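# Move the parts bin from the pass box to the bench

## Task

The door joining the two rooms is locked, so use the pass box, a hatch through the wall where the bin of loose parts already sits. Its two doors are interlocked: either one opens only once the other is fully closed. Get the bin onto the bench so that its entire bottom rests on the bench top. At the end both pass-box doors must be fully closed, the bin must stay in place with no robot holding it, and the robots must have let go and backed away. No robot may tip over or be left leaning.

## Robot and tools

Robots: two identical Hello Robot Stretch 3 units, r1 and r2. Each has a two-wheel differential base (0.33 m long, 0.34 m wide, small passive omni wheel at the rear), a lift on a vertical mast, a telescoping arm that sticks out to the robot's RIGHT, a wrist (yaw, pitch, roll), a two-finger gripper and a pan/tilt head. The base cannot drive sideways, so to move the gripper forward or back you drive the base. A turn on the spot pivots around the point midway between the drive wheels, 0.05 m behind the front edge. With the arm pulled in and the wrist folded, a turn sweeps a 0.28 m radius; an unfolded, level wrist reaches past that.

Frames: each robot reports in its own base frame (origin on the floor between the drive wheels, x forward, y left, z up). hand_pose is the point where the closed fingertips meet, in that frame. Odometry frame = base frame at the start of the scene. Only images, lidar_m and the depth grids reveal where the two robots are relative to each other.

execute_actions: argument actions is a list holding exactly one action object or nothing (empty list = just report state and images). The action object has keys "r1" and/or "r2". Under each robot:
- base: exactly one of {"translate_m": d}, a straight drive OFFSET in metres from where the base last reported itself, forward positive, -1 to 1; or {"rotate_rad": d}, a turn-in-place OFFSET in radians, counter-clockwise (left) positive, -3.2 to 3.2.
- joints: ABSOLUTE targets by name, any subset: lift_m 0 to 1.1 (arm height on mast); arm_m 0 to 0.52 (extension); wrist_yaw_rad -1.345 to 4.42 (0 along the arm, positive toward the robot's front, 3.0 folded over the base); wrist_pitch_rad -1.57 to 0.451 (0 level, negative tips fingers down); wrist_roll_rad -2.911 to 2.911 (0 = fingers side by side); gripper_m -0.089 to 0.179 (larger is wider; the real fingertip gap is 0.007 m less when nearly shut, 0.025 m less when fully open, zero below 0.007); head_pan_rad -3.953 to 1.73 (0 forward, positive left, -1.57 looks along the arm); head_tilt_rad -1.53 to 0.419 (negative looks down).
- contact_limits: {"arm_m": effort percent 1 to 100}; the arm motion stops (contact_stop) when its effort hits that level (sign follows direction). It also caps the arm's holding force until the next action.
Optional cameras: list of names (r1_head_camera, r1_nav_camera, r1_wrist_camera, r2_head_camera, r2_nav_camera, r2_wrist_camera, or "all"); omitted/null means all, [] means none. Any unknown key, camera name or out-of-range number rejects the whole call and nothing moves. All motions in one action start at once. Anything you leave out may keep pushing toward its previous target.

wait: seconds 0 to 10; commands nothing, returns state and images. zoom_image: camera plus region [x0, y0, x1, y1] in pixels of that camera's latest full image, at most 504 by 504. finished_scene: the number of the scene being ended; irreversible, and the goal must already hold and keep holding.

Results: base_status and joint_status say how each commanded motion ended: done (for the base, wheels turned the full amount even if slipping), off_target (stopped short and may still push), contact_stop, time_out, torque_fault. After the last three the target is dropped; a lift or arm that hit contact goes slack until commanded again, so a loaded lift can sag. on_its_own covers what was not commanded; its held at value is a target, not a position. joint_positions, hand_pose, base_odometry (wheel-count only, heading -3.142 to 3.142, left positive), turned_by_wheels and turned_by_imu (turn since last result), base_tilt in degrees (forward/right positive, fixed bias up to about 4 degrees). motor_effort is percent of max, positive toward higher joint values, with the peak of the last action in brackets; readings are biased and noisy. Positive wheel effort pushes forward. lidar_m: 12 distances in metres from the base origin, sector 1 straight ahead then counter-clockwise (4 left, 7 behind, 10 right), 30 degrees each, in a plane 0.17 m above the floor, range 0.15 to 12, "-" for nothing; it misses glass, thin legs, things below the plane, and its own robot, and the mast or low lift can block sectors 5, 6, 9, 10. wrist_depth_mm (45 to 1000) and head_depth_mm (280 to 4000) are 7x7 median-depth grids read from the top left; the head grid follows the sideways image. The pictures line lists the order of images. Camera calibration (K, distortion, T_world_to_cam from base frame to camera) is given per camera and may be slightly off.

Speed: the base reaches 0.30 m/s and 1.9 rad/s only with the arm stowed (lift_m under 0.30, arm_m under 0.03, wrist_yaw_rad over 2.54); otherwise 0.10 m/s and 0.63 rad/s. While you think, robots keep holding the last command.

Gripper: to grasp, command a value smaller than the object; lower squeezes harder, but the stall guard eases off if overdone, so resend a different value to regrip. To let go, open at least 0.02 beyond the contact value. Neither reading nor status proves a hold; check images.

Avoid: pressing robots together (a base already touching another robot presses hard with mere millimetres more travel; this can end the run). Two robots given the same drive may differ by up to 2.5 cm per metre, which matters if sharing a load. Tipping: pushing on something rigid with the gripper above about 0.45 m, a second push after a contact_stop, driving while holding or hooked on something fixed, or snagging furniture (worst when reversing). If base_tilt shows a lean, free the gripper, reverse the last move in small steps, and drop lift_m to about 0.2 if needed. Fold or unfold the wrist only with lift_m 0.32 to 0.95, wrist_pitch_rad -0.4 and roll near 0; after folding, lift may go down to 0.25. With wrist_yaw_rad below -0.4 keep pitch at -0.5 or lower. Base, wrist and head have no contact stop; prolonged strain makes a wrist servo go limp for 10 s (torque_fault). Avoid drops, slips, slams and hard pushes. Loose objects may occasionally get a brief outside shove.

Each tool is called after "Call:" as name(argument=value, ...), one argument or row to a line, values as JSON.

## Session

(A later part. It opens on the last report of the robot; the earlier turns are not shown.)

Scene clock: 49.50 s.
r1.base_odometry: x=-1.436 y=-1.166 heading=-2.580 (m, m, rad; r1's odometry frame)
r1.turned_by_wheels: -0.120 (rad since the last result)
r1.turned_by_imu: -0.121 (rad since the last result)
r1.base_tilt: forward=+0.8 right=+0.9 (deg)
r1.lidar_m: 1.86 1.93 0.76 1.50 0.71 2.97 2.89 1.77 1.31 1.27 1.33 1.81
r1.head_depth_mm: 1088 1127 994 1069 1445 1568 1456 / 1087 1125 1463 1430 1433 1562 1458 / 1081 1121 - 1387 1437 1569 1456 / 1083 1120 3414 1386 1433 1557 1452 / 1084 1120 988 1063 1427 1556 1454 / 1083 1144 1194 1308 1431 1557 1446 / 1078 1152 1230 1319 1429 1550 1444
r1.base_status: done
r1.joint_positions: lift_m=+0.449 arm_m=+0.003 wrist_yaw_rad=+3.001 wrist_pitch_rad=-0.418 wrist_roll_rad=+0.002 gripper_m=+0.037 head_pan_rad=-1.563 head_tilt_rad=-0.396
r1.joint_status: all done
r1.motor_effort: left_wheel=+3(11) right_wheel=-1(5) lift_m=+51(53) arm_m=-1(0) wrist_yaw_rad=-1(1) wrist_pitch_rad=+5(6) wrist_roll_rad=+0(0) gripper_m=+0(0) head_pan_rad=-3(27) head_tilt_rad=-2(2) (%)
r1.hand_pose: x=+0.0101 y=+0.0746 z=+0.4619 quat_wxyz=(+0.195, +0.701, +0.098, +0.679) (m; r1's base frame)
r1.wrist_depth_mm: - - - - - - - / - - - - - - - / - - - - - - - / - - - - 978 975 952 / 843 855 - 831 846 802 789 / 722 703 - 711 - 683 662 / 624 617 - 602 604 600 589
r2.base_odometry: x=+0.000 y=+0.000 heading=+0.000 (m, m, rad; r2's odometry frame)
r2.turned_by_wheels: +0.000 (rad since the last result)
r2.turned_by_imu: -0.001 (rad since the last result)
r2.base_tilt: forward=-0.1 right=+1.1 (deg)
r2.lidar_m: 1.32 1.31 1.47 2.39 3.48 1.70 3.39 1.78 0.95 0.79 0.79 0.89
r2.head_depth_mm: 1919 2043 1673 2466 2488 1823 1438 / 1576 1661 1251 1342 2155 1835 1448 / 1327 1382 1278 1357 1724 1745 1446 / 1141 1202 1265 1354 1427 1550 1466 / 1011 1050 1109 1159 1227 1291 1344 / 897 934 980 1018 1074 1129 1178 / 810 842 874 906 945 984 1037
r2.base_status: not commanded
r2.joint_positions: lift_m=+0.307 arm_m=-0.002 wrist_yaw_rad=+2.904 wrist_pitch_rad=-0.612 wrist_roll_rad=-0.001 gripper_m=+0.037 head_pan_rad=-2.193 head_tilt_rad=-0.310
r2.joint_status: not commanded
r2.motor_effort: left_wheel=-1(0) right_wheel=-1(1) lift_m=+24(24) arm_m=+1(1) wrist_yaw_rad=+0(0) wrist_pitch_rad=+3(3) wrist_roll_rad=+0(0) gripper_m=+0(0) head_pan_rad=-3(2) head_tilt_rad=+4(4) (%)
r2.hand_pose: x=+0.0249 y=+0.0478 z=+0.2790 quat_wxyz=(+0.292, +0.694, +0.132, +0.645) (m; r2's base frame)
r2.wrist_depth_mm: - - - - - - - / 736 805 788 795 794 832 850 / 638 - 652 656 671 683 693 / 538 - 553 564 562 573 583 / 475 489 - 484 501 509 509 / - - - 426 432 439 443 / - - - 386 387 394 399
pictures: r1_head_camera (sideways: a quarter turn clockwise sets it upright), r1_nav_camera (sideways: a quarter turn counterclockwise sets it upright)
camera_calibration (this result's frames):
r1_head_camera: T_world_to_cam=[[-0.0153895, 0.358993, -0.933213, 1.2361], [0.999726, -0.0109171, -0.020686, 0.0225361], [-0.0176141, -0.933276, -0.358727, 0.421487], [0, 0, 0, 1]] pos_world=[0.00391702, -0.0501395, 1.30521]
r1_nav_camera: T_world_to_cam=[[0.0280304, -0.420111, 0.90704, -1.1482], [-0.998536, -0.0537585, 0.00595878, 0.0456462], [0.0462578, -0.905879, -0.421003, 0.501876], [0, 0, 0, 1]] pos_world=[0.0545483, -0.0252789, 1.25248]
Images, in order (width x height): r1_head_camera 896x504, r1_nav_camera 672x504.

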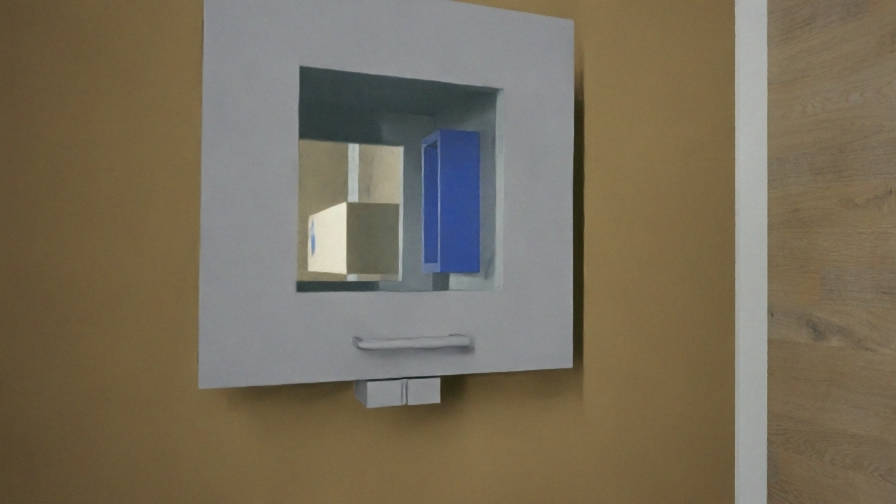

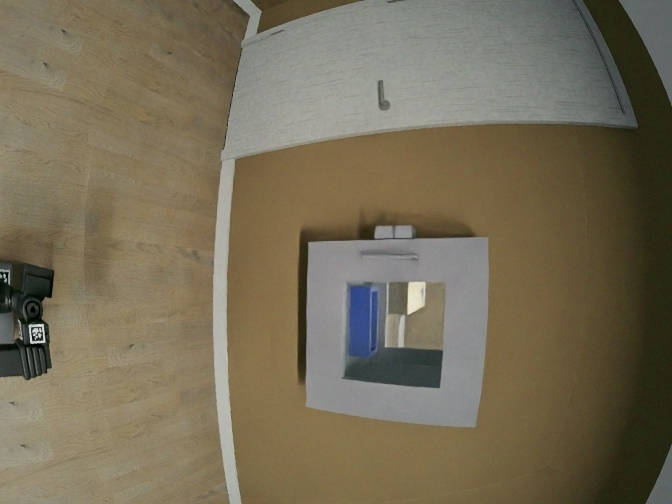

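Call:
execute_actions(
  actions=[
    {"r1":{"base":{"rotate_rad":-0.5},"joints":{"wrist_yaw_rad":0.0,"gripper_m":0.12}}},
  ],
  cameras=[],
)

Call:
execute_actions(
  actions=[
    {"r1":{"base":{"translate_m":0.42},"joints":{"wrist_pitch_rad":0.0,"lift_m":0.85}}},
  ],
  cameras=[],
)

Call:
execute_actions(
  actions=[
    {"r1":{"base":{"rotate_rad":0.5}}},
  ],
  cameras=[],
)

Call:
execute_actions(
  actions=[
    {"r1":{"base":{"translate_m":-0.2}}},
  ],
  cameras=["r1_nav_camera","r1_head_camera","r1_wrist_camera"],
)

Scene clock: 61.87 s.
r1.base_odometry: x=-1.436 y=-1.166 heading=-3.079 (m, m, rad; r1's odometry frame)
r1.turned_by_wheels: -0.500 (rad since the last result)
r1.turned_by_imu: -0.505 (rad since the last result)
r1.base_tilt: forward=+0.8 right=+0.9 (deg)
r1.lidar_m: 1.86 1.85 1.95 0.76 1.67 0.71 2.97 2.89 1.74 1.31 1.27 1.33
r1.head_depth_mm: 1489 1607 1742 1911 2111 1830 1449 / 1394 1498 1625 1767 1926 1835 1460 / 1312 1409 1526 1639 1794 1838 1446 / 1242 1328 1425 1525 1663 1757 1455 / 1174 1246 1328 1423 1541 1664 1443 / 1120 1146 1024 1105 1430 1555 1440 / 1068 1090 1527 1353 1107 1461 1435
r1.base_status: done
r1.joint_positions: lift_m=+0.449 arm_m=+0.003 wrist_yaw_rad=+0.002 wrist_pitch_rad=-0.418 wrist_roll_rad=+0.002 gripper_m=+0.120 head_pan_rad=-1.563 head_tilt_rad=-0.396
r1.joint_status: all done
r1.motor_effort: left_wheel=+4(8) right_wheel=-2(3) lift_m=+51(51) arm_m=+0(0) wrist_yaw_rad=-1(5) wrist_pitch_rad=+5(5) wrist_roll_rad=+1(1) gripper_m=+0(80) head_pan_rad=-3(3) head_tilt_rad=-2(1) (%)
r1.hand_pose: x=-0.0210 y=-0.3719 z=+0.4619 quat_wxyz=(+0.691, +0.148, -0.692, -0.146) (m; r1's base frame)
r1.wrist_depth_mm: 806 895 1000 - - - - / 861 951 - - - - - / 914 - - - - - - / 974 - - - 983 979 982 / 866 846 849 820 827 825 794 / 735 740 710 704 702 - 672 / 628 604 607 608 599 585 590
r2.base_odometry: x=+0.000 y=+0.000 heading=+0.000 (m, m, rad; r2's odometry frame)
r2.turned_by_wheels: +0.000 (rad since the last result)
r2.turned_by_imu: -0.001 (rad since the last result)
r2.base_tilt: forward=-0.1 right=+1.0 (deg)
r2.lidar_m: 1.31 1.31 1.47 2.38 3.49 1.71 3.40 1.78 0.95 0.79 0.79 0.88
r2.head_depth_mm: 1921 2049 1676 2485 2473 1831 1429 / 1578 1642 1254 1337 2160 1843 1449 / 1331 1387 1272 1361 1733 1787 1458 / 1147 1205 1270 1347 1450 1543 1452 / 1009 1058 1106 1163 1239 1298 1350 / 902 938 973 1022 1069 1128 1186 / 807 844 876 913 950 991 1037
r2.base_status: not commanded
r2.joint_positions: lift_m=+0.307 arm_m=-0.002 wrist_yaw_rad=+2.904 wrist_pitch_rad=-0.612 wrist_roll_rad=-0.001 gripper_m=+0.037 head_pan_rad=-2.193 head_tilt_rad=-0.310
r2.joint_status: not commanded
r2.motor_effort: left_wheel=+0(0) right_wheel=+0(1) lift_m=+24(24) arm_m=+1(1) wrist_yaw_rad=+0(0) wrist_pitch_rad=+4(3) wrist_roll_rad=+0(0) gripper_m=+0(0) head_pan_rad=-2(2) head_tilt_rad=+4(4) (%)
r2.hand_pose: x=+0.0249 y=+0.0478 z=+0.2790 quat_wxyz=(+0.292, +0.694, +0.132, +0.645) (m; r2's base frame)
r2.wrist_depth_mm: - - - - - - - / 732 808 797 792 789 816 828 / 636 - 643 656 668 673 689 / 546 - 562 562 571 563 564 / 482 491 - 486 501 511 511 / - - - 426 440 444 444 / - - - 394 393 395 396
pictures: none
No camera images: the call's "cameras" was empty. Leave "cameras" out to get every camera's image.

Scene clock: 67.37 s.
r1.base_odometry: x=-1.856 y=-1.192 heading=-3.079 (m, m, rad; r1's odometry frame)
r1.turned_by_wheels: +0.000 (rad since the last result)
r1.turned_by_imu: +0.000 (rad since the last result)
r1.base_tilt: forward=+0.8 right=+0.9 (deg)
r1.lidar_m: 1.52 1.49 1.56 2.21 2.36 1.06 3.33 3.23 1.47 1.11 1.08 1.10
r1.head_depth_mm: 1246 1347 1465 1608 1777 1829 1449 / 1167 1208 1050 1143 1635 1755 1449 / 1105 1134 1202 1275 1474 1634 1487 / 1044 1073 1391 1419 1071 1523 1488 / 990 1017 870 1301 1011 1396 1438 / 941 968 816 866 934 1313 1384 / 899 916 827 842 1122 1233 1325
r1.base_status: done
r1.joint_positions: lift_m=+0.849 arm_m=+0.003 wrist_yaw_rad=+0.002 wrist_pitch_rad=-0.021 wrist_roll_rad=+0.002 gripper_m=+0.120 head_pan_rad=-1.563 head_tilt_rad=-0.396
r1.joint_status: all done
r1.motor_effort: left_wheel=+3(10) right_wheel=-2(2) lift_m=+51(54) arm_m=+0(0) wrist_yaw_rad=-1(1) wrist_pitch_rad=+6(6) wrist_roll_rad=+0(1) gripper_m=+0(0) head_pan_rad=-3(4) head_tilt_rad=-2(2) (%)
r1.hand_pose: x=-0.0210 y=-0.4032 z=+0.9585 quat_wxyz=(+0.707, +0.008, -0.707, -0.007) (m; r1's base frame)
r1.wrist_depth_mm: 666 722 593 700 781 - - / 689 733 609 - 860 - - / 705 750 621 - 991 - - / 716 785 651 - 876 - - / 738 804 677 771 - - - / 749 808 978 - - - - / 769 874 - - - - -
r2.base_odometry: x=+0.000 y=+0.000 heading=+0.000 (m, m, rad; r2's odometry frame)
r2.turned_by_wheels: +0.000 (rad since the last result)
r2.turned_by_imu: -0.001 (rad since the last result)
r2.base_tilt: forward=-0.1 right=+1.1 (deg)
r2.lidar_m: 1.32 1.31 1.47 2.39 3.50 1.70 3.41 1.78 0.95 0.79 0.79 0.88
r2.head_depth_mm: 1923 2058 1675 2468 2475 1832 1448 / 1565 1658 1252 1342 2150 1850 1442 / 1316 1383 1273 1367 1712 1764 1452 / 1143 1212 1275 1361 1431 1547 1445 / 1007 1058 1109 1157 1226 1306 1352 / 901 939 978 1024 1065 1123 1179 / 810 842 876 909 948 986 1042
r2.base_status: not commanded
r2.joint_positions: lift_m=+0.307 arm_m=-0.002 wrist_yaw_rad=+2.904 wrist_pitch_rad=-0.612 wrist_roll_rad=-0.001 gripper_m=+0.037 head_pan_rad=-2.193 head_tilt_rad=-0.310
r2.joint_status: not commanded
r2.motor_effort: left_wheel=+0(0) right_wheel=+0(1) lift_m=+24(24) arm_m=+1(0) wrist_yaw_rad=+0(0) wrist_pitch_rad=+3(4) wrist_roll_rad=+1(1) gripper_m=-1(1) head_pan_rad=-2(2) head_tilt_rad=+4(4) (%)
r2.hand_pose: x=+0.0249 y=+0.0478 z=+0.2790 quat_wxyz=(+0.292, +0.694, +0.132, +0.645) (m; r2's base frame)
r2.wrist_depth_mm: - - - - - - - / 736 807 797 813 833 828 850 / 642 - 657 657 675 681 690 / 542 - 562 562 576 567 578 / 479 488 - 490 500 494 500 / - - - 422 442 441 449 / - - - 391 387 392 401
pictures: none
No camera images: the call's "cameras" was empty. Leave "cameras" out to get every camera's image.

Scene clock: 69.37 s.
r1.base_odometry: x=-1.856 y=-1.192 heading=-2.579 (m, m, rad; r1's odometry frame)
r1.turned_by_wheels: +0.500 (rad since the last result)
r1.turned_by_imu: +0.505 (rad since the last result)
r1.base_tilt: forward=+0.8 right=+0.9 (deg)
r1.lidar_m: 1.49 1.55 2.15 0.87 3.34 3.35 3.24 1.51 1.11 1.08 1.10 1.54
r1.head_depth_mm: 914 948 797 857 939 1314 1413 / 915 955 819 865 939 1305 1412 / 914 972 1035 1107 1213 1313 1405 / 910 971 1037 1114 1210 1317 1407 / 911 971 1041 1112 1207 1290 1404 / 908 969 1034 1110 1203 1303 1387 / 898 952 1014 1090 1171 1286 1372
r1.base_status: done
r1.joint_positions: lift_m=+0.849 arm_m=+0.003 wrist_yaw_rad=+0.001 wrist_pitch_rad=-0.021 wrist_roll_rad=+0.002 gripper_m=+0.120 head_pan_rad=-1.563 head_tilt_rad=-0.396
r1.joint_status: not commanded
r1.motor_effort: left_wheel=-2(6) right_wheel=+3(7) lift_m=+51(51) arm_m=-1(0) wrist_yaw_rad=-1(2) wrist_pitch_rad=+6(6) wrist_roll_rad=+0(0) gripper_m=+0(0) head_pan_rad=-2(4) head_tilt_rad=-1(2) (%)
r1.hand_pose: x=-0.0211 y=-0.4032 z=+0.9585 quat_wxyz=(+0.707, +0.008, -0.707, -0.007) (m; r1's base frame)
r1.wrist_depth_mm: 797 775 799 794 658 548 850 / 820 815 828 806 582 567 912 / 846 840 843 860 595 - 908 / 875 880 881 893 699 633 863 / 913 902 918 925 796 632 636 / 947 978 957 959 949 - 963 / 987 997 993 985 995 987 970
r2.base_odometry: x=+0.000 y=+0.000 heading=+0.000 (m, m, rad; r2's odometry frame)
r2.turned_by_wheels: +0.000 (rad since the last result)
r2.turned_by_imu: -0.001 (rad since the last result)
r2.base_tilt: forward=-0.1 right=+1.1 (deg)
r2.lidar_m: 1.32 1.31 1.47 2.39 3.49 1.70 3.41 1.78 0.95 0.79 0.79 0.88
r2.head_depth_mm: 1944 2052 1683 2473 2472 1822 1445 / 1572 1658 1257 1343 2164 1827 1438 / 1331 1393 1278 1357 1710 1754 1450 / 1143 1205 1269 1352 1429 1534 1455 / 1005 1053 1108 1168 1226 1284 1351 / 900 936 973 1020 1067 1121 1183 / 812 841 874 911 951 991 1039
r2.base_status: not commanded
r2.joint_positions: lift_m=+0.307 arm_m=-0.002 wrist_yaw_rad=+2.904 wrist_pitch_rad=-0.612 wrist_roll_rad=-0.001 gripper_m=+0.037 head_pan_rad=-2.193 head_tilt_rad=-0.310
r2.joint_status: not commanded
r2.motor_effort: left_wheel=+0(0) right_wheel=+0(0) lift_m=+24(24) arm_m=+1(1) wrist_yaw_rad=+0(1) wrist_pitch_rad=+3(3) wrist_roll_rad=+1(0) gripper_m=+0(0) head_pan_rad=-2(2) head_tilt_rad=+4(4) (%)
r2.hand_pose: x=+0.0249 y=+0.0478 z=+0.2790 quat_wxyz=(+0.292, +0.694, +0.132, +0.645) (m; r2's base frame)
r2.wrist_depth_mm: - - - - - - - / 738 810 786 810 849 834 863 / 635 - 656 663 685 676 708 / 545 - 555 562 559 561 579 / 481 490 - 483 494 486 502 / - - - 423 435 440 440 / - - - 393 392 398 397
pictures: none
No camera images: the call's "cameras" was empty. Leave "cameras" out to get every camera's image.

Scene clock: 72.73 s.
r1.base_odometry: x=-1.686 y=-1.086 heading=-2.580 (m, m, rad; r1's odometry frame)
r1.turned_by_wheels: +0.000 (rad since the last result)
r1.turned_by_imu: -0.001 (rad since the last result)
r1.base_tilt: forward=+0.8 right=+0.9 (deg)
r1.lidar_m: 1.69 1.76 0.90 0.89 3.34 3.15 3.05 1.50 1.11 1.08 1.12 1.53
r1.head_depth_mm: 911 945 796 1400 945 1318 1400 / 908 943 795 1468 946 1310 1406 / 909 939 792 863 933 1310 1399 / 909 950 802 841 929 1311 1401 / 907 967 1033 1100 1207 1295 1398 / 905 965 1033 1111 1201 1306 1389 / 908 963 1028 1111 1199 1299 1388
r1.base_status: done
r1.joint_positions: lift_m=+0.849 arm_m=+0.003 wrist_yaw_rad=+0.001 wrist_pitch_rad=-0.021 wrist_roll_rad=+0.002 gripper_m=+0.120 head_pan_rad=-1.563 head_tilt_rad=-0.396
r1.joint_status: not commanded
r1.motor_effort: left_wheel=-1(7) right_wheel=+2(3) lift_m=+51(51) arm_m=-1(0) wrist_yaw_rad=-2(2) wrist_pitch_rad=+6(6) wrist_roll_rad=+0(0) gripper_m=+0(0) head_pan_rad=-2(2) head_tilt_rad=-2(1) (%)
r1.hand_pose: x=-0.0211 y=-0.4032 z=+0.9585 quat_wxyz=(+0.707, +0.008, -0.707, -0.007) (m; r1's base frame)
r1.wrist_depth_mm: 783 796 785 550 915 914 539 / 811 824 807 578 - - 563 / 844 851 860 597 - 993 582 / 880 876 867 627 912 924 607 / 905 910 906 654 637 627 625 / 933 930 956 934 937 - 897 / - - - 987 - 966 961
r2.base_odometry: x=+0.000 y=+0.000 heading=+0.000 (m, m, rad; r2's odometry frame)
r2.turned_by_wheels: +0.000 (rad since the last result)
r2.turned_by_imu: -0.001 (rad since the last result)
r2.base_tilt: forward=-0.2 right=+1.0 (deg)
r2.lidar_m: 1.32 1.31 1.47 2.40 3.48 1.70 3.42 1.78 0.95 0.79 0.79 0.88
r2.head_depth_mm: 1924 2073 1678 2483 2474 1831 1442 / 1583 1650 1261 1338 2182 1820 1444 / 1323 1388 1274 1366 1730 1773 1452 / 1146 1207 1271 1358 1434 1543 1453 / 1009 1052 1105 1163 1225 1302 1341 / 898 939 973 1023 1070 1124 1184 / 809 844 871 909 951 989 1038
r2.base_status: not commanded
r2.joint_positions: lift_m=+0.307 arm_m=-0.002 wrist_yaw_rad=+2.904 wrist_pitch_rad=-0.612 wrist_roll_rad=-0.001 gripper_m=+0.037 head_pan_rad=-2.193 head_tilt_rad=-0.310
r2.joint_status: not commanded
r2.motor_effort: left_wheel=+0(0) right_wheel=-1(1) lift_m=+24(24) arm_m=+0(1) wrist_yaw_rad=+0(0) wrist_pitch_rad=+3(4) wrist_roll_rad=+1(0) gripper_m=+0(0) head_pan_rad=-2(2) head_tilt_rad=+4(4) (%)
r2.hand_pose: x=+0.0249 y=+0.0478 z=+0.2790 quat_wxyz=(+0.292, +0.694, +0.132, +0.645) (m; r2's base frame)
r2.wrist_depth_mm: - - - - - - - / 748 795 808 783 838 804 866 / 630 - 654 674 670 678 682 / 560 - 559 566 576 574 594 / 481 494 - 486 490 504 504 / - - - 422 435 443 443 / - - - 391 387 392 400
pictures: r1_head_camera (sideways: a quarter turn clockwise sets it upright), r1_nav_camera (sideways: a quarter turn counterclockwise sets it upright), r1_wrist_camera
camera_calibration (this result's frames):
r1_head_camera: T_world_to_cam=[[-0.0153202, 0.358996, -0.933214, 1.2361], [0.999724, -0.01111, -0.020686, 0.0225361], [-0.0177942, -0.933273, -0.358726, 0.421488], [0, 0, 0, 1]] pos_world=[0.00390735, -0.0501391, 1.30521]
r1_nav_camera: T_world_to_cam=[[0.0279494, -0.420116, 0.90704, -1.1482], [-0.998547, -0.0535658, 0.00595879, 0.0456462], [0.0460829, -0.905888, -0.421003, 0.501876], [0, 0, 0, 1]] pos_world=[0.0545434, -0.0252883, 1.25248]
r1_wrist_camera: T_world_to_cam=[[-0.99961, -0.00593823, -0.0273048, 0.00435485], [0.0255524, 0.201216, -0.979213, 1.05569], [0.011309, -0.979529, -0.200986, -0.039983], [0, 0, 0, 1]] pos_world=[-0.02217, -0.25156, 1.02582]
Images, in order (width x height): r1_head_camera 896x504, r1_nav_camera 672x504, r1_wrist_camera 644x364.

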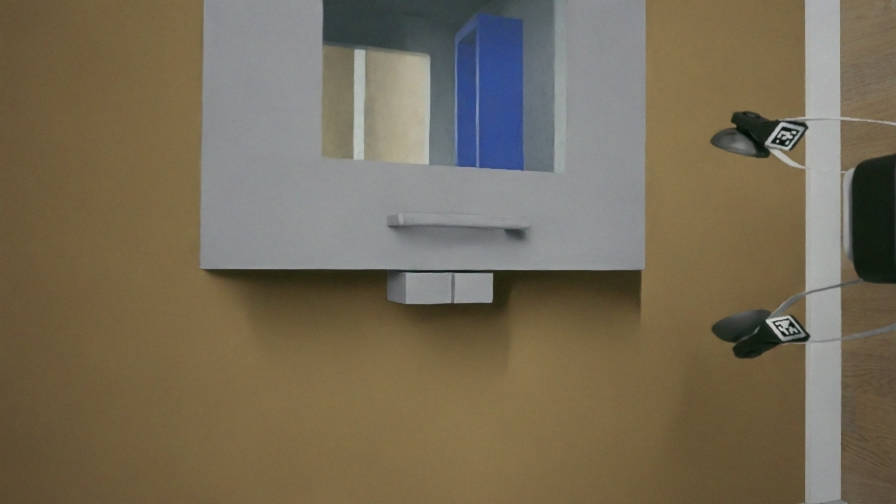

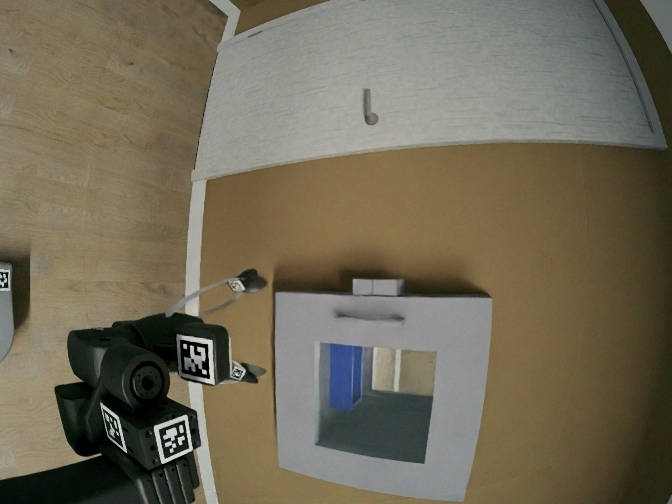

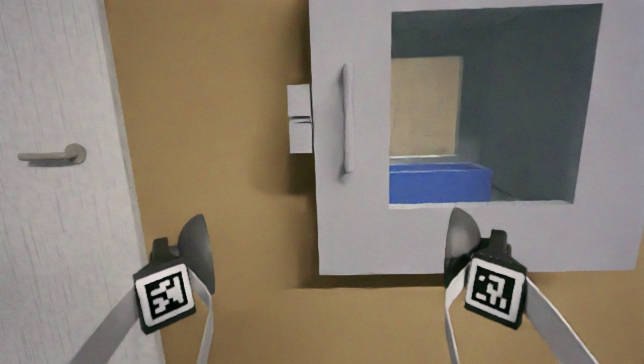

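Call:
execute_actions(
  actions=[
    {"r1":{"base":{"translate_m":-0.03},"joints":{"arm_m":0.43,"gripper_m":0.09}}},
  ],
  cameras=["r1_head_camera","r1_wrist_camera"],
)

Scene clock: 82.27 s.
r1.base_odometry: x=-1.661 y=-1.070 heading=-2.580 (m, m, rad; r1's odometry frame)
r1.turned_by_wheels: +0.000 (rad since the last result)
r1.turned_by_imu: -0.001 (rad since the last result)
r1.base_tilt: forward=+0.8 right=+0.8 (deg)
r1.lidar_m: 1.71 1.79 0.90 0.90 3.35 3.13 3.03 1.50 1.11 1.07 1.12 1.52
r1.head_depth_mm: 910 948 797 1403 951 1288 - / 910 946 795 1480 1157 1330 1402 / 909 945 794 1466 956 1311 1401 / 906 942 796 840 943 1307 1397 / 909 961 1033 892 1203 1306 1392 / 907 965 1034 1108 1201 1304 1390 / 905 962 1032 1109 1197 1305 1396
r1.base_status: done
r1.joint_positions: lift_m=+0.849 arm_m=+0.429 wrist_yaw_rad=-0.005 wrist_pitch_rad=-0.027 wrist_roll_rad=+0.002 gripper_m=+0.090 head_pan_rad=-1.563 head_tilt_rad=-0.396
r1.joint_status: all done
r1.on_its_own: arm_m is at rest, and its effort (+17) is outside its rest range (-14 to +14)
r1.motor_effort: left_wheel=-1(6) right_wheel=+2(4) lift_m=+50(51) arm_m=+17(16) wrist_yaw_rad=+5(6) wrist_pitch_rad=+8(9) wrist_roll_rad=+0(1) gripper_m=-3(81) head_pan_rad=-2(2) head_tilt_rad=-1(2) (%)
r1.hand_pose: x=-0.0227 y=-0.8290 z=+0.9570 quat_wxyz=(+0.707, +0.008, -0.707, -0.012) (m; r1's base frame)
r1.wrist_depth_mm: 386 384 156 151 153 680 612 / 405 162 161 157 158 715 610 / 416 179 166 164 165 743 621 / 434 426 174 170 171 764 622 / 454 443 179 177 177 490 492 / 471 466 188 130 185 493 477 / 496 488 338 191 192 371 381
r2.base_odometry: x=+0.000 y=+0.000 heading=+0.000 (m, m, rad; r2's odometry frame)
r2.turned_by_wheels: +0.000 (rad since the last result)
r2.turned_by_imu: -0.002 (rad since the last result)
r2.base_tilt: forward=-0.2 right=+1.1 (deg)
r2.lidar_m: 1.32 1.31 1.47 2.39 3.49 1.71 3.40 1.78 0.95 0.79 0.79 0.88
r2.head_depth_mm: 1937 2042 1682 2486 2493 1841 1442 / 1584 1662 1257 1341 2148 1836 1447 / 1325 1384 1272 1366 1716 1771 1447 / 1141 1201 1274 1352 1445 1535 1463 / 1007 1053 1109 1166 1230 1290 1346 / 899 935 975 1016 1067 1124 1186 / 809 842 877 914 944 993 1038
r2.base_status: not commanded
r2.joint_positions: lift_m=+0.307 arm_m=-0.002 wrist_yaw_rad=+2.904 wrist_pitch_rad=-0.612 wrist_roll_rad=-0.001 gripper_m=+0.037 head_pan_rad=-2.193 head_tilt_rad=-0.310
r2.joint_status: not commanded
r2.motor_effort: left_wheel=+0(0) right_wheel=-1(1) lift_m=+24(24) arm_m=+1(1) wrist_yaw_rad=+0(0) wrist_pitch_rad=+3(4) wrist_roll_rad=+1(0) gripper_m=+0(0) head_pan_rad=-3(2) head_tilt_rad=+4(4) (%)
r2.hand_pose: x=+0.0249 y=+0.0478 z=+0.2790 quat_wxyz=(+0.292, +0.694, +0.132, +0.645) (m; r2's base frame)
r2.wrist_depth_mm: - - - - - - - / 739 797 795 813 813 851 820 / 624 - 654 673 671 680 682 / 545 - 566 562 586 569 589 / 476 499 - 488 497 501 503 / - - - 424 442 442 438 / - - - 395 389 398 398
pictures: r1_head_camera (sideways: a quarter turn clockwise sets it upright), r1_wrist_camera
camera_calibration (this result's frames):
r1_head_camera: T_world_to_cam=[[-0.0153199, 0.359012, -0.933207, 1.23609], [0.999724, -0.0111108, -0.0206863, 0.0225366], [-0.0177953, -0.933267, -0.358743, 0.42151], [0, 0, 0, 1]] pos_world=[0.00390729, -0.0501391, 1.3052]
r1_wrist_camera: T_world_to_cam=[[-0.999626, 0.000236034, -0.0273326, 0.00539493], [0.0267892, 0.207037, -0.977966, 1.14358], [0.00542804, -0.978333, -0.206966, -0.450745], [0, 0, 0, 1]] pos_world=[-0.0227961, -0.677743, 1.02524]
Images, in order (width x height): r1_head_camera 896x504, r1_wrist_camera 644x364.

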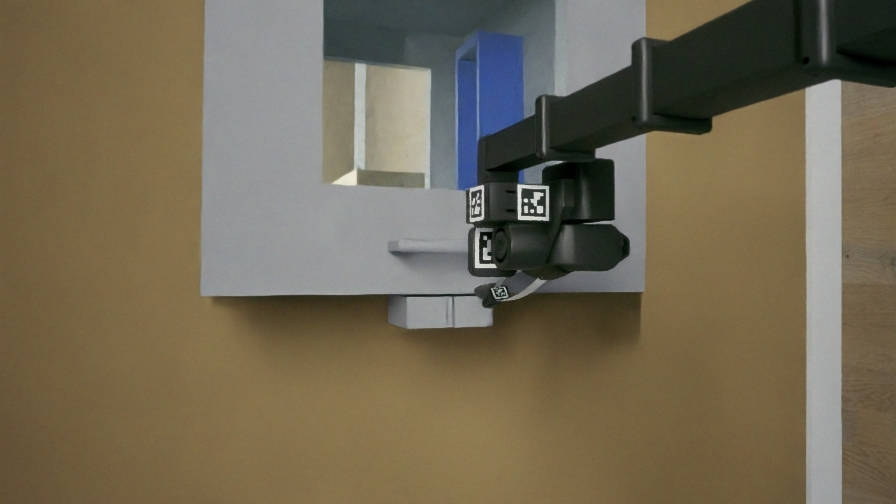

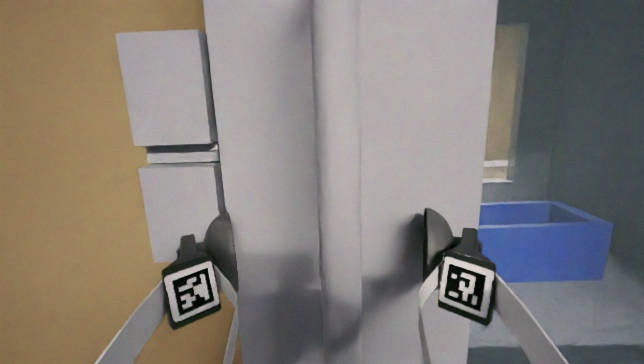

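Call:
execute_actions(
  actions=[
    {"r1":{"joints":{"arm_m":0.415,"gripper_m":0.0}}},
  ],
  cameras=["r1_wrist_camera"],
)

Call:
execute_actions(
  actions=[
    {"r1":{"joints":{"arm_m":0.3},"base":{"translate_m":-0.02}}},
  ],
  cameras=["r1_head_camera","r1_wrist_camera"],
)

Scene clock: 88.10 s.
r1.base_odometry: x=-1.661 y=-1.070 heading=-2.580 (m, m, rad; r1's odometry frame)
r1.turned_by_wheels: +0.000 (rad since the last result)
r1.turned_by_imu: -0.001 (rad since the last result)
r1.base_tilt: forward=+0.8 right=+0.9 (deg)
r1.lidar_m: 1.71 1.79 0.90 0.90 3.34 3.12 3.02 1.50 1.11 1.07 1.12 1.52
r1.head_depth_mm: 910 943 792 1406 947 1299 - / 908 942 794 1462 1154 1341 1412 / 907 941 791 1289 - 1313 1407 / 905 941 790 839 929 1309 1399 / 905 958 1035 1074 1200 1304 1396 / 904 965 1032 1107 1195 1303 1389 / 904 961 1026 1108 1197 1303 1387
r1.base_status: not commanded
r1.joint_positions: lift_m=+0.849 arm_m=+0.415 wrist_yaw_rad=-0.011 wrist_pitch_rad=-0.021 wrist_roll_rad=+0.002 gripper_m=+0.000 head_pan_rad=-1.563 head_tilt_rad=-0.396
r1.joint_status: all done
r1.motor_effort: left_wheel=-5(5) right_wheel=+7(7) lift_m=+50(50) arm_m=-4(16) wrist_yaw_rad=+12(11) wrist_pitch_rad=+6(8) wrist_roll_rad=+1(0) gripper_m=-9(83) head_pan_rad=-2(2) head_tilt_rad=+0(2) (%)
r1.hand_pose: x=-0.0244 y=-0.8159 z=+0.9585 quat_wxyz=(+0.707, +0.004, -0.707, -0.012) (m; r1's base frame)
r1.wrist_depth_mm: 394 390 164 161 162 701 602 / 409 174 170 118 169 748 604 / 425 191 176 123 175 757 604 / 439 431 184 180 182 768 606 / 461 455 191 129 187 498 532 / 478 478 474 135 195 498 482 / 503 496 210 205 205 386 383
r2.base_odometry: x=+0.000 y=+0.000 heading=+0.000 (m, m, rad; r2's odometry frame)
r2.turned_by_wheels: +0.000 (rad since the last result)
r2.turned_by_imu: -0.001 (rad since the last result)
r2.base_tilt: forward=-0.1 right=+1.1 (deg)
r2.lidar_m: 1.32 1.31 1.47 2.39 3.48 1.70 3.40 1.78 0.95 0.79 0.79 0.88
r2.head_depth_mm: 1927 2045 1665 2467 2489 1817 1441 / 1582 1646 1258 1336 2166 1845 1446 / 1317 1375 1273 1362 1707 1774 1452 / 1134 1209 1271 1346 1435 1545 1453 / 1006 1053 1109 1159 1225 1301 1344 / 897 931 979 1020 1070 1120 1186 / 813 839 873 906 949 987 1036
r2.base_status: not commanded
r2.joint_positions: lift_m=+0.307 arm_m=-0.002 wrist_yaw_rad=+2.904 wrist_pitch_rad=-0.612 wrist_roll_rad=-0.001 gripper_m=+0.037 head_pan_rad=-2.193 head_tilt_rad=-0.310
r2.joint_status: not commanded
r2.motor_effort: left_wheel=+0(0) right_wheel=-1(1) lift_m=+24(24) arm_m=+1(1) wrist_yaw_rad=+0(0) wrist_pitch_rad=+4(3) wrist_roll_rad=+0(0) gripper_m=+0(0) head_pan_rad=-2(2) head_tilt_rad=+4(4) (%)
r2.hand_pose: x=+0.0249 y=+0.0478 z=+0.2790 quat_wxyz=(+0.292, +0.694, +0.132, +0.645) (m; r2's base frame)
r2.wrist_depth_mm: - - - - - - - / 734 811 801 806 834 816 836 / 641 - 653 671 660 687 682 / 548 - 562 575 576 570 591 / 473 493 - 490 502 501 497 / - - - 423 443 438 441 / - - - 387 388 396 396
pictures: r1_wrist_camera
camera_calibration (this result's frames):
r1_wrist_camera: T_world_to_cam=[[-0.999605, 0.00669808, -0.027305, 0.00898531], [0.0280941, 0.200972, -0.979194, 1.13868], [-0.00107119, -0.979574, -0.201081, -0.444401], [0, 0, 0, 1]] pos_world=[-0.0234844, -0.664226, 1.02587]
Images, in order (width x height): r1_wrist_camera 644x364.

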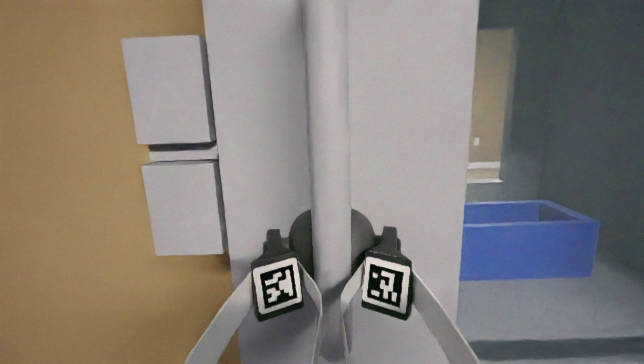

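Scene clock: 90.20 s.
r1.base_odometry: x=-1.644 y=-1.059 heading=-2.581 (m, m, rad; r1's odometry frame)
r1.turned_by_wheels: -0.001 (rad since the last result)
r1.turned_by_imu: -0.001 (rad since the last result)
r1.base_tilt: forward=+0.8 right=+0.9 (deg)
r1.lidar_m: 1.73 1.81 0.90 0.98 3.35 3.09 2.99 1.50 1.11 1.08 1.12 1.53
r1.head_depth_mm: 910 943 727 1343 1039 1287 - / 910 940 708 1471 1151 1353 1399 / 907 939 687 1180 - 1350 1407 / 908 939 670 714 757 1345 1402 / 903 956 1013 866 1190 1304 1396 / 901 965 1029 1108 1195 1301 1389 / 904 962 1028 1108 1193 1298 1393
r1.base_status: done
r1.joint_positions: lift_m=+0.849 arm_m=+0.300 wrist_yaw_rad=-0.032 wrist_pitch_rad=-0.022 wrist_roll_rad=+0.002 gripper_m=+0.000 head_pan_rad=-1.563 head_tilt_rad=-0.396
r1.joint_status: all done
r1.on_its_own: wrist_yaw_rad is at rest, and its effort (+32) is outside its rest range (-12 to +12)
r1.motor_effort: left_wheel=-9(12) right_wheel=+14(12) lift_m=+50(50) arm_m=-5(5) wrist_yaw_rad=+32(31) wrist_pitch_rad=+6(7) wrist_roll_rad=+1(1) gripper_m=-7(9) head_pan_rad=-3(2) head_tilt_rad=-1(2) (%)
r1.hand_pose: x=-0.0298 y=-0.7009 z=+0.9583 quat_wxyz=(+0.707, -0.003, -0.707, -0.020) (m; r1's base frame)
r1.wrist_depth_mm: 494 501 152 156 172 820 549 / 519 507 158 163 179 835 557 / 536 541 164 168 185 823 555 / 554 553 170 175 193 732 558 / 579 581 177 128 201 623 574 / 593 601 182 132 473 495 487 / 626 633 196 197 216 273 273
r2.base_odometry: x=+0.000 y=+0.000 heading=+0.000 (m, m, rad; r2's odometry frame)
r2.turned_by_wheels: +0.000 (rad since the last result)
r2.turned_by_imu: -0.001 (rad since the last result)
r2.base_tilt: forward=-0.1 right=+1.1 (deg)
r2.lidar_m: 1.31 1.31 1.47 2.39 3.48 1.70 3.40 1.78 0.95 0.79 0.79 0.89
r2.head_depth_mm: 1898 2053 1681 2459 2509 1825 1446 / 1575 1659 1263 1340 2166 1862 1438 / 1325 1387 1274 1364 1730 1773 1453 / 1150 1206 1274 1353 1444 1533 1461 / 1004 1053 1111 1161 1226 1301 1338 / 896 938 976 1023 1066 1119 1187 / 811 840 879 908 948 987 1038
r2.base_status: not commanded
r2.joint_positions: lift_m=+0.307 arm_m=-0.002 wrist_yaw_rad=+2.904 wrist_pitch_rad=-0.612 wrist_roll_rad=-0.001 gripper_m=+0.037 head_pan_rad=-2.193 head_tilt_rad=-0.310
r2.joint_status: not commanded
r2.motor_effort: left_wheel=-1(0) right_wheel=+0(1) lift_m=+24(24) arm_m=+0(1) wrist_yaw_rad=+0(0) wrist_pitch_rad=+3(3) wrist_roll_rad=+0(0) gripper_m=+0(0) head_pan_rad=-2(3) head_tilt_rad=+4(4) (%)
r2.hand_pose: x=+0.0249 y=+0.0478 z=+0.2790 quat_wxyz=(+0.292, +0.694, +0.132, +0.645) (m; r2's base frame)
r2.wrist_depth_mm: - - - - - - - / 742 790 802 807 797 849 849 / 631 - 649 662 680 686 692 / 539 - 564 562 573 577 581 / 473 488 - 484 495 503 512 / - - - 421 441 442 444 / - - - 390 392 396 400
pictures: r1_head_camera (sideways: a quarter turn clockwise sets it upright), r1_wrist_camera
camera_calibration (this result's frames):
r1_head_camera: T_world_to_cam=[[-0.0153093, 0.359088, -0.933178, 1.23605], [0.999724, -0.0111403, -0.0206878, 0.0225386], [-0.0178246, -0.933237, -0.358818, 0.421607], [0, 0, 0, 1]] pos_world=[0.00390573, -0.0501393, 1.3052]
r1_wrist_camera: T_world_to_cam=[[-0.99924, 0.0278206, -0.0273068, 0.0176324], [0.0323543, 0.201132, -0.97903, 1.11559], [-0.0217449, -0.979169, -0.201879, -0.331339], [0, 0, 0, 1]] pos_world=[-0.0256801, -0.549308, 1.02579]
Images, in order (width x height): r1_head_camera 896x504, r1_wrist_camera 644x364.

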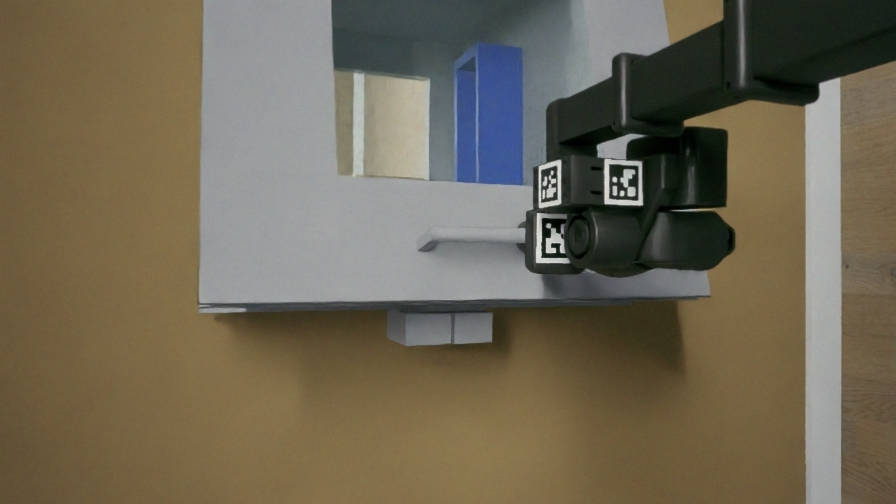

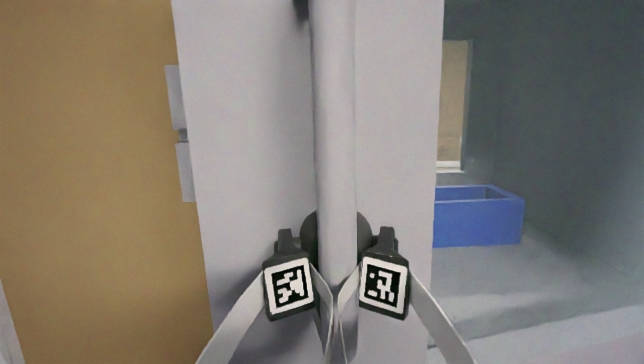

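Call:
execute_actions(
  actions=[
    {"r1":{"joints":{"arm_m":0.15},"base":{"translate_m":-0.1}}},
  ],
  cameras=["r1_head_camera"],
)

Call:
execute_actions(
  actions=[
    {"r1":{"joints":{"arm_m":0.03},"base":{"translate_m":-0.13}}},
  ],
  cameras=["r1_head_camera","r1_nav_camera"],
)

Scene clock: 96.67 s.
r1.base_odometry: x=-1.559 y=-1.006 heading=-2.581 (m, m, rad; r1's odometry frame)
r1.turned_by_wheels: +0.000 (rad since the last result)
r1.turned_by_imu: +0.000 (rad since the last result)
r1.base_tilt: forward=+0.9 right=+0.9 (deg)
r1.lidar_m: 1.83 1.92 0.93 0.93 0.91 2.99 2.91 1.50 1.11 1.07 1.12 1.52
r1.head_depth_mm: 909 945 659 1143 994 886 - / 907 946 605 1411 1041 782 - / 905 941 563 1287 992 730 - / 906 940 526 561 583 - - / 905 940 497 534 580 634 1360 / 902 947 1009 878 1181 1304 1389 / 898 961 1028 1103 1191 1297 1386
r1.base_status: done
r1.joint_positions: lift_m=+0.849 arm_m=+0.150 wrist_yaw_rad=+0.017 wrist_pitch_rad=-0.024 wrist_roll_rad=+0.002 gripper_m=+0.000 head_pan_rad=-1.563 head_tilt_rad=-0.396
r1.joint_status: all done
r1.motor_effort: left_wheel=+0(21) right_wheel=+2(29) lift_m=+50(49) arm_m=-4(5) wrist_yaw_rad=+3(76) wrist_pitch_rad=+7(7) wrist_roll_rad=+1(0) gripper_m=-3(14) head_pan_rad=-2(3) head_tilt_rad=-1(1) (%)
r1.hand_pose: x=-0.0172 y=-0.5508 z=+0.9578 quat_wxyz=(+0.707, +0.015, -0.707, -0.003) (m; r1's base frame)
r1.wrist_depth_mm: 652 137 147 157 921 720 471 / 689 142 152 163 986 746 474 / 711 703 156 169 - 748 476 / 729 725 161 174 756 749 403 / 774 772 165 127 682 637 416 / 788 792 166 132 529 369 394 / 826 842 181 191 264 316 428
r2.base_odometry: x=+0.000 y=+0.000 heading=+0.000 (m, m, rad; r2's odometry frame)
r2.turned_by_wheels: +0.000 (rad since the last result)
r2.turned_by_imu: -0.001 (rad since the last result)
r2.base_tilt: forward=-0.2 right=+1.1 (deg)
r2.lidar_m: 1.31 1.31 1.47 2.38 3.49 1.70 3.42 1.78 0.95 0.79 0.79 0.89
r2.head_depth_mm: 1935 2042 1677 2492 2472 1804 1433 / 1570 1661 1250 1349 2133 1840 1456 / 1327 1378 1277 1368 1697 1776 1449 / 1143 1203 1285 1354 1426 1536 1453 / 1001 1058 1105 1166 1231 1295 1344 / 898 936 976 1021 1070 1120 1182 / 813 838 877 910 950 992 1039
r2.base_status: not commanded
r2.joint_positions: lift_m=+0.307 arm_m=-0.002 wrist_yaw_rad=+2.904 wrist_pitch_rad=-0.612 wrist_roll_rad=-0.001 gripper_m=+0.037 head_pan_rad=-2.193 head_tilt_rad=-0.310
r2.joint_status: not commanded
r2.motor_effort: left_wheel=+0(0) right_wheel=-1(1) lift_m=+24(24) arm_m=+1(1) wrist_yaw_rad=+0(1) wrist_pitch_rad=+4(3) wrist_roll_rad=+1(0) gripper_m=+0(1) head_pan_rad=-2(2) head_tilt_rad=+4(4) (%)
r2.hand_pose: x=+0.0249 y=+0.0478 z=+0.2790 quat_wxyz=(+0.292, +0.694, +0.132, +0.645) (m; r2's base frame)
r2.wrist_depth_mm: - - - - - - - / 731 780 776 795 805 815 847 / 639 - 648 667 660 678 694 / 542 - 564 560 566 587 581 / 467 490 - 490 496 498 502 / - - - 426 443 440 443 / - - - 392 391 393 398
pictures: r1_head_camera (sideways: a quarter turn clockwise sets it upright)
camera_calibration (this result's frames):
r1_head_camera: T_world_to_cam=[[-0.0153094, 0.3591, -0.933174, 1.23604], [0.999724, -0.01114, -0.0206881, 0.0225389], [-0.0178246, -0.933233, -0.35883, 0.421623], [0, 0, 0, 1]] pos_world=[0.00390573, -0.0501394, 1.3052]
Images, in order (width x height): r1_head_camera 896x504.

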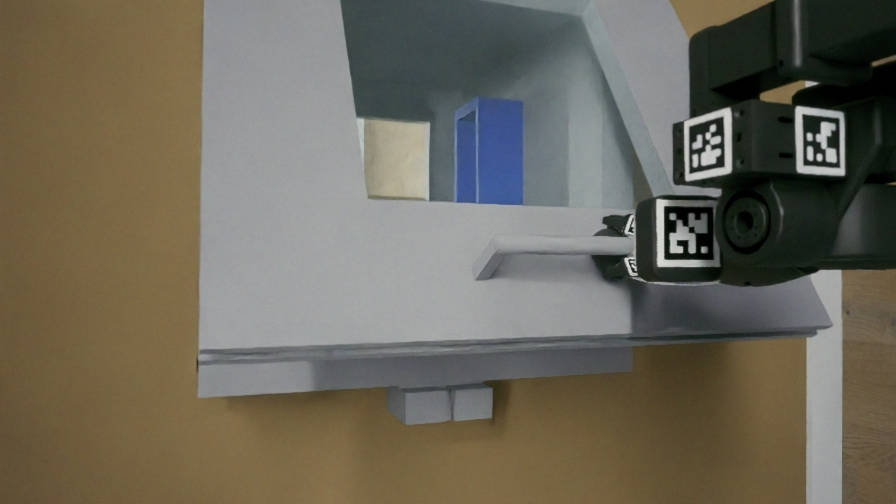

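Scene clock: 99.10 s.
r1.base_odometry: x=-1.449 y=-0.936 heading=-2.581 (m, m, rad; r1's odometry frame)
r1.turned_by_wheels: +0.000 (rad since the last result)
r1.turned_by_imu: +0.000 (rad since the last result)
r1.base_tilt: forward=+0.8 right=+0.9 (deg)
r1.lidar_m: 1.96 2.04 0.99 0.88 3.36 2.88 2.78 1.50 1.11 1.07 1.12 1.51
r1.head_depth_mm: 910 938 695 785 887 1308 1404 / 906 939 560 1118 993 792 1397 / 908 937 478 1443 1041 702 1376 / 905 937 416 450 476 452 - / 904 933 369 394 423 457 497 / 903 933 352 389 956 1267 1366 / 900 933 821 872 1147 1295 1382
r1.base_status: done
r1.joint_positions: lift_m=+0.849 arm_m=+0.030 wrist_yaw_rad=+0.021 wrist_pitch_rad=-0.024 wrist_roll_rad=+0.002 gripper_m=+0.000 head_pan_rad=-1.563 head_tilt_rad=-0.396
r1.joint_status: all done
r1.motor_effort: left_wheel=+1(5) right_wheel=+0(8) lift_m=+49(50) arm_m=-3(5) wrist_yaw_rad=-2(20) wrist_pitch_rad=+7(7) wrist_roll_rad=+1(0) gripper_m=-4(5) head_pan_rad=-3(2) head_tilt_rad=-1(1) (%)
r1.hand_pose: x=-0.0161 y=-0.4308 z=+0.9579 quat_wxyz=(+0.707, +0.016, -0.707, -0.001) (m; r1's base frame)
r1.wrist_depth_mm: 768 118 144 161 894 488 735 / 807 121 147 168 - 521 762 / 831 124 151 172 - 569 794 / 861 130 155 178 911 566 808 / 925 136 158 127 707 584 838 / 936 142 156 131 378 880 897 / 970 148 171 158 311 924 926
r2.base_odometry: x=+0.000 y=+0.000 heading=+0.000 (m, m, rad; r2's odometry frame)
r2.turned_by_wheels: +0.000 (rad since the last result)
r2.turned_by_imu: -0.001 (rad since the last result)
r2.base_tilt: forward=-0.1 right=+1.0 (deg)
r2.lidar_m: 1.32 1.31 1.47 2.39 3.49 1.71 3.41 1.78 0.95 0.79 0.79 0.88
r2.head_depth_mm: 1916 2036 1682 2472 2499 1841 1441 / 1571 1659 1261 1347 2137 1826 1439 / 1332 1381 1274 1356 1715 1751 1445 / 1146 1201 1269 1359 1433 1532 1459 / 1003 1052 1108 1160 1228 1297 1349 / 897 939 975 1026 1075 1119 1175 / 807 842 875 908 948 991 1040
r2.base_status: not commanded
r2.joint_positions: lift_m=+0.307 arm_m=-0.002 wrist_yaw_rad=+2.904 wrist_pitch_rad=-0.612 wrist_roll_rad=-0.001 gripper_m=+0.037 head_pan_rad=-2.193 head_tilt_rad=-0.310
r2.joint_status: not commanded
r2.motor_effort: left_wheel=-1(0) right_wheel=-1(1) lift_m=+24(24) arm_m=+0(1) wrist_yaw_rad=+0(0) wrist_pitch_rad=+4(3) wrist_roll_rad=+0(0) gripper_m=+0(0) head_pan_rad=-2(3) head_tilt_rad=+4(4) (%)
r2.hand_pose: x=+0.0249 y=+0.0478 z=+0.2790 quat_wxyz=(+0.292, +0.694, +0.132, +0.645) (m; r2's base frame)
r2.wrist_depth_mm: - - - - - - - / 750 805 800 798 814 825 860 / 641 - 653 684 670 669 686 / 549 - 569 573 570 575 578 / 470 493 - 490 494 499 494 / - - - 428 437 441 456 / - - - 391 400 394 395
pictures: r1_head_camera (sideways: a quarter turn clockwise sets it upright), r1_nav_camera (sideways: a quarter turn counterclockwise sets it upright)
camera_calibration (this result's frames):
r1_head_camera: T_world_to_cam=[[-0.0153095, 0.3591, -0.933174, 1.23604], [0.999724, -0.0111399, -0.0206881, 0.0225389], [-0.0178245, -0.933233, -0.35883, 0.421623], [0, 0, 0, 1]] pos_world=[0.00390574, -0.0501394, 1.3052]
r1_nav_camera: T_world_to_cam=[[0.0279366, -0.420218, 0.906993, -1.14814], [-0.998548, -0.0535343, 0.00595371, 0.0456529], [0.0460534, -0.905843, -0.421103, 0.502007], [0, 0, 0, 1]] pos_world=[0.0545425, -0.0252843, 1.25248]
Images, in order (width x height): r1_head_camera 896x504, r1_nav_camera 672x504.

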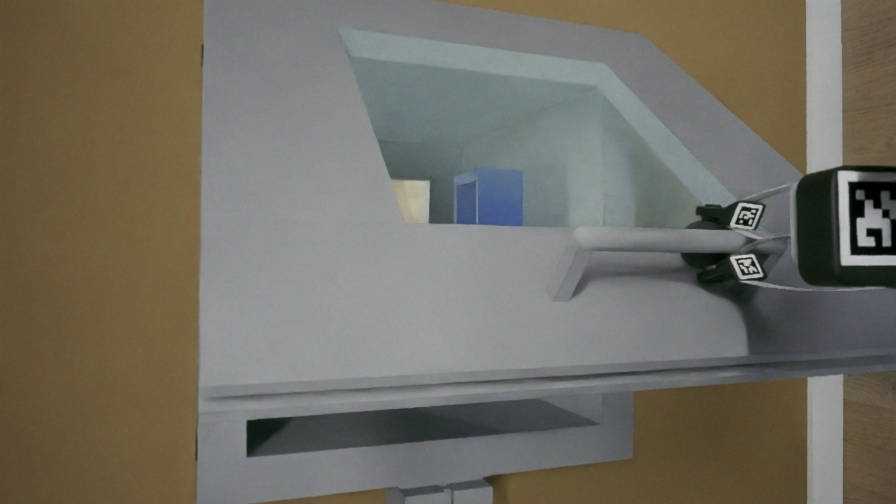

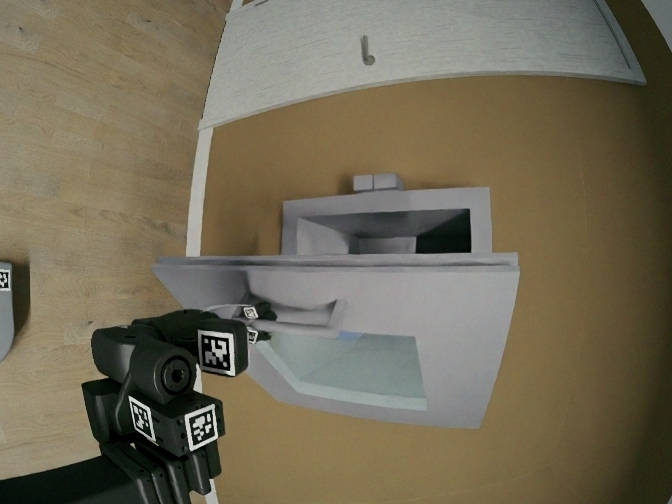

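Call:
execute_actions(
  actions=[
    {"r1":{"joints":{"arm_m":0.0},"base":{"translate_m":-0.16}}},
  ],
  cameras=["r1_head_camera","r1_nav_camera"],
)

Scene clock: 109.27 s.
r1.base_odometry: x=-1.314 y=-0.851 heading=-2.581 (m, m, rad; r1's odometry frame)
r1.turned_by_wheels: +0.000 (rad since the last result)
r1.turned_by_imu: +0.168 (rad since the last result)
r1.base_tilt: forward=+0.8 right=+0.9 (deg)
r1.lidar_m: 2.10 1.07 1.06 0.88 3.22 2.66 2.51 1.30 1.07 1.06 1.18 1.85
r1.head_depth_mm: 871 901 612 731 790 1230 1336 / 885 915 516 1382 1039 740 1356 / 898 928 450 1272 1037 686 688 / 910 941 398 428 465 499 544 / 922 956 356 381 406 439 476 / 936 971 323 345 374 408 455 / 953 1001 862 902 1276 1401 1441
r1.base_status: done
r1.joint_positions: lift_m=+0.849 arm_m=+0.003 wrist_yaw_rad=+0.096 wrist_pitch_rad=-0.024 wrist_roll_rad=+0.001 gripper_m=+0.000 head_pan_rad=-1.563 head_tilt_rad=-0.397
r1.joint_status: all done
joint sent to its limit — the command would take r1.arm_m past its lower limit, so that joint was sent only as far as its limit.
r1.on_its_own: wrist_yaw_rad is held at +0.087, not at your +0.000, by its stall guard, which is not easing now
r1.motor_effort: left_wheel=+0(21) right_wheel=+0(31) lift_m=+49(50) arm_m=+0(6) wrist_yaw_rad=-9(69) wrist_pitch_rad=+7(9) wrist_roll_rad=+1(1) gripper_m=-6(11) head_pan_rad=-3(3) head_tilt_rad=-1(2) (%)
r1.hand_pose: x=+0.0029 y=-0.4020 z=+0.9580 quat_wxyz=(+0.707, +0.042, -0.706, +0.025) (m; r1's base frame)
r1.wrist_depth_mm: - 121 142 107 - 680 459 / - 125 146 160 - 674 650 / - 130 150 167 - 647 682 / - 136 154 173 910 639 708 / - 142 157 122 707 481 743 / - 148 156 126 657 408 765 / - - 173 159 291 429 810
r2.base_odometry: x=+0.000 y=+0.000 heading=+0.000 (m, m, rad; r2's odometry frame)
r2.turned_by_wheels: +0.000 (rad since the last result)
r2.turned_by_imu: -0.002 (rad since the last result)
r2.base_tilt: forward=-0.1 right=+1.0 (deg)
r2.lidar_m: 1.32 1.31 1.47 2.38 3.48 1.70 3.40 1.78 0.95 0.79 0.79 0.88
r2.head_depth_mm: 1923 2067 1686 2450 2477 1826 1444 / 1557 1664 1259 1343 2170 1826 1440 / 1323 1385 1283 1371 1736 1770 1451 / 1146 1207 1281 1351 1444 1533 1451 / 1001 1048 1104 1159 1224 1299 1347 / 898 931 975 1018 1069 1130 1183 / 811 844 876 909 948 987 1039
r2.base_status: not commanded
r2.joint_positions: lift_m=+0.307 arm_m=-0.002 wrist_yaw_rad=+2.904 wrist_pitch_rad=-0.612 wrist_roll_rad=-0.001 gripper_m=+0.037 head_pan_rad=-2.193 head_tilt_rad=-0.310
r2.joint_status: not commanded
r2.motor_effort: left_wheel=+0(0) right_wheel=-1(1) lift_m=+24(24) arm_m=+1(1) wrist_yaw_rad=+0(0) wrist_pitch_rad=+4(3) wrist_roll_rad=+1(0) gripper_m=+0(1) head_pan_rad=-3(2) head_tilt_rad=+4(4) (%)
r2.hand_pose: x=+0.0249 y=+0.0478 z=+0.2790 quat_wxyz=(+0.292, +0.694, +0.132, +0.645) (m; r2's base frame)
r2.wrist_depth_mm: - - - - - - - / 735 794 778 807 836 831 841 / 635 - 652 666 679 685 675 / 542 - 555 559 557 578 580 / 471 492 - 492 494 501 506 / - - - 427 436 440 450 / - - - 387 391 398 401
pictures: r1_head_camera (sideways: a quarter turn clockwise sets it upright), r1_nav_camera (sideways: a quarter turn counterclockwise sets it upright)
camera_calibration (this result's frames):
r1_head_camera: T_world_to_cam=[[-0.0151778, 0.360125, -0.932781, 1.23553], [0.999719, -0.0115048, -0.0207087, 0.0225657], [-0.0181892, -0.932833, -0.359849, 0.422952], [0, 0, 0, 1]] pos_world=[0.00388633, -0.0501421, 1.30514]
r1_nav_camera: T_world_to_cam=[[0.027781, -0.42122, 0.906533, -1.14754], [-0.998569, -0.0531537, 0.00590366, 0.0457182], [0.0456988, -0.9054, -0.422093, 0.503298], [0, 0, 0, 1]] pos_world=[0.0545323, -0.0252491, 1.25245]
Images, in order (width x height): r1_head_camera 896x504, r1_nav_camera 672x504.

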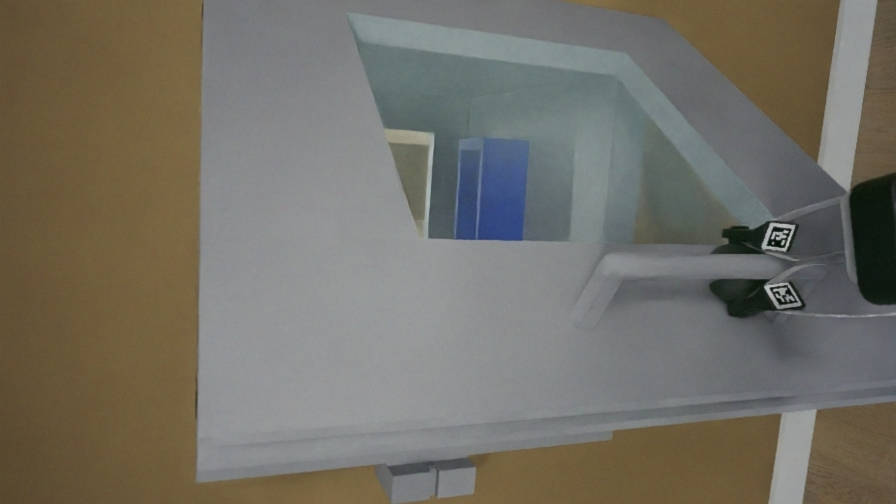

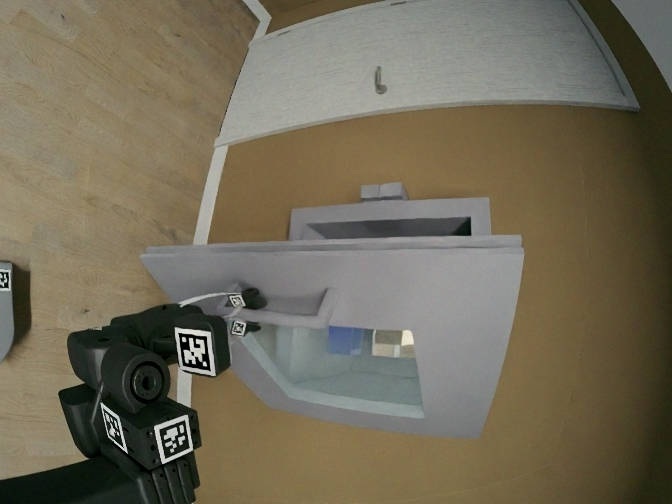

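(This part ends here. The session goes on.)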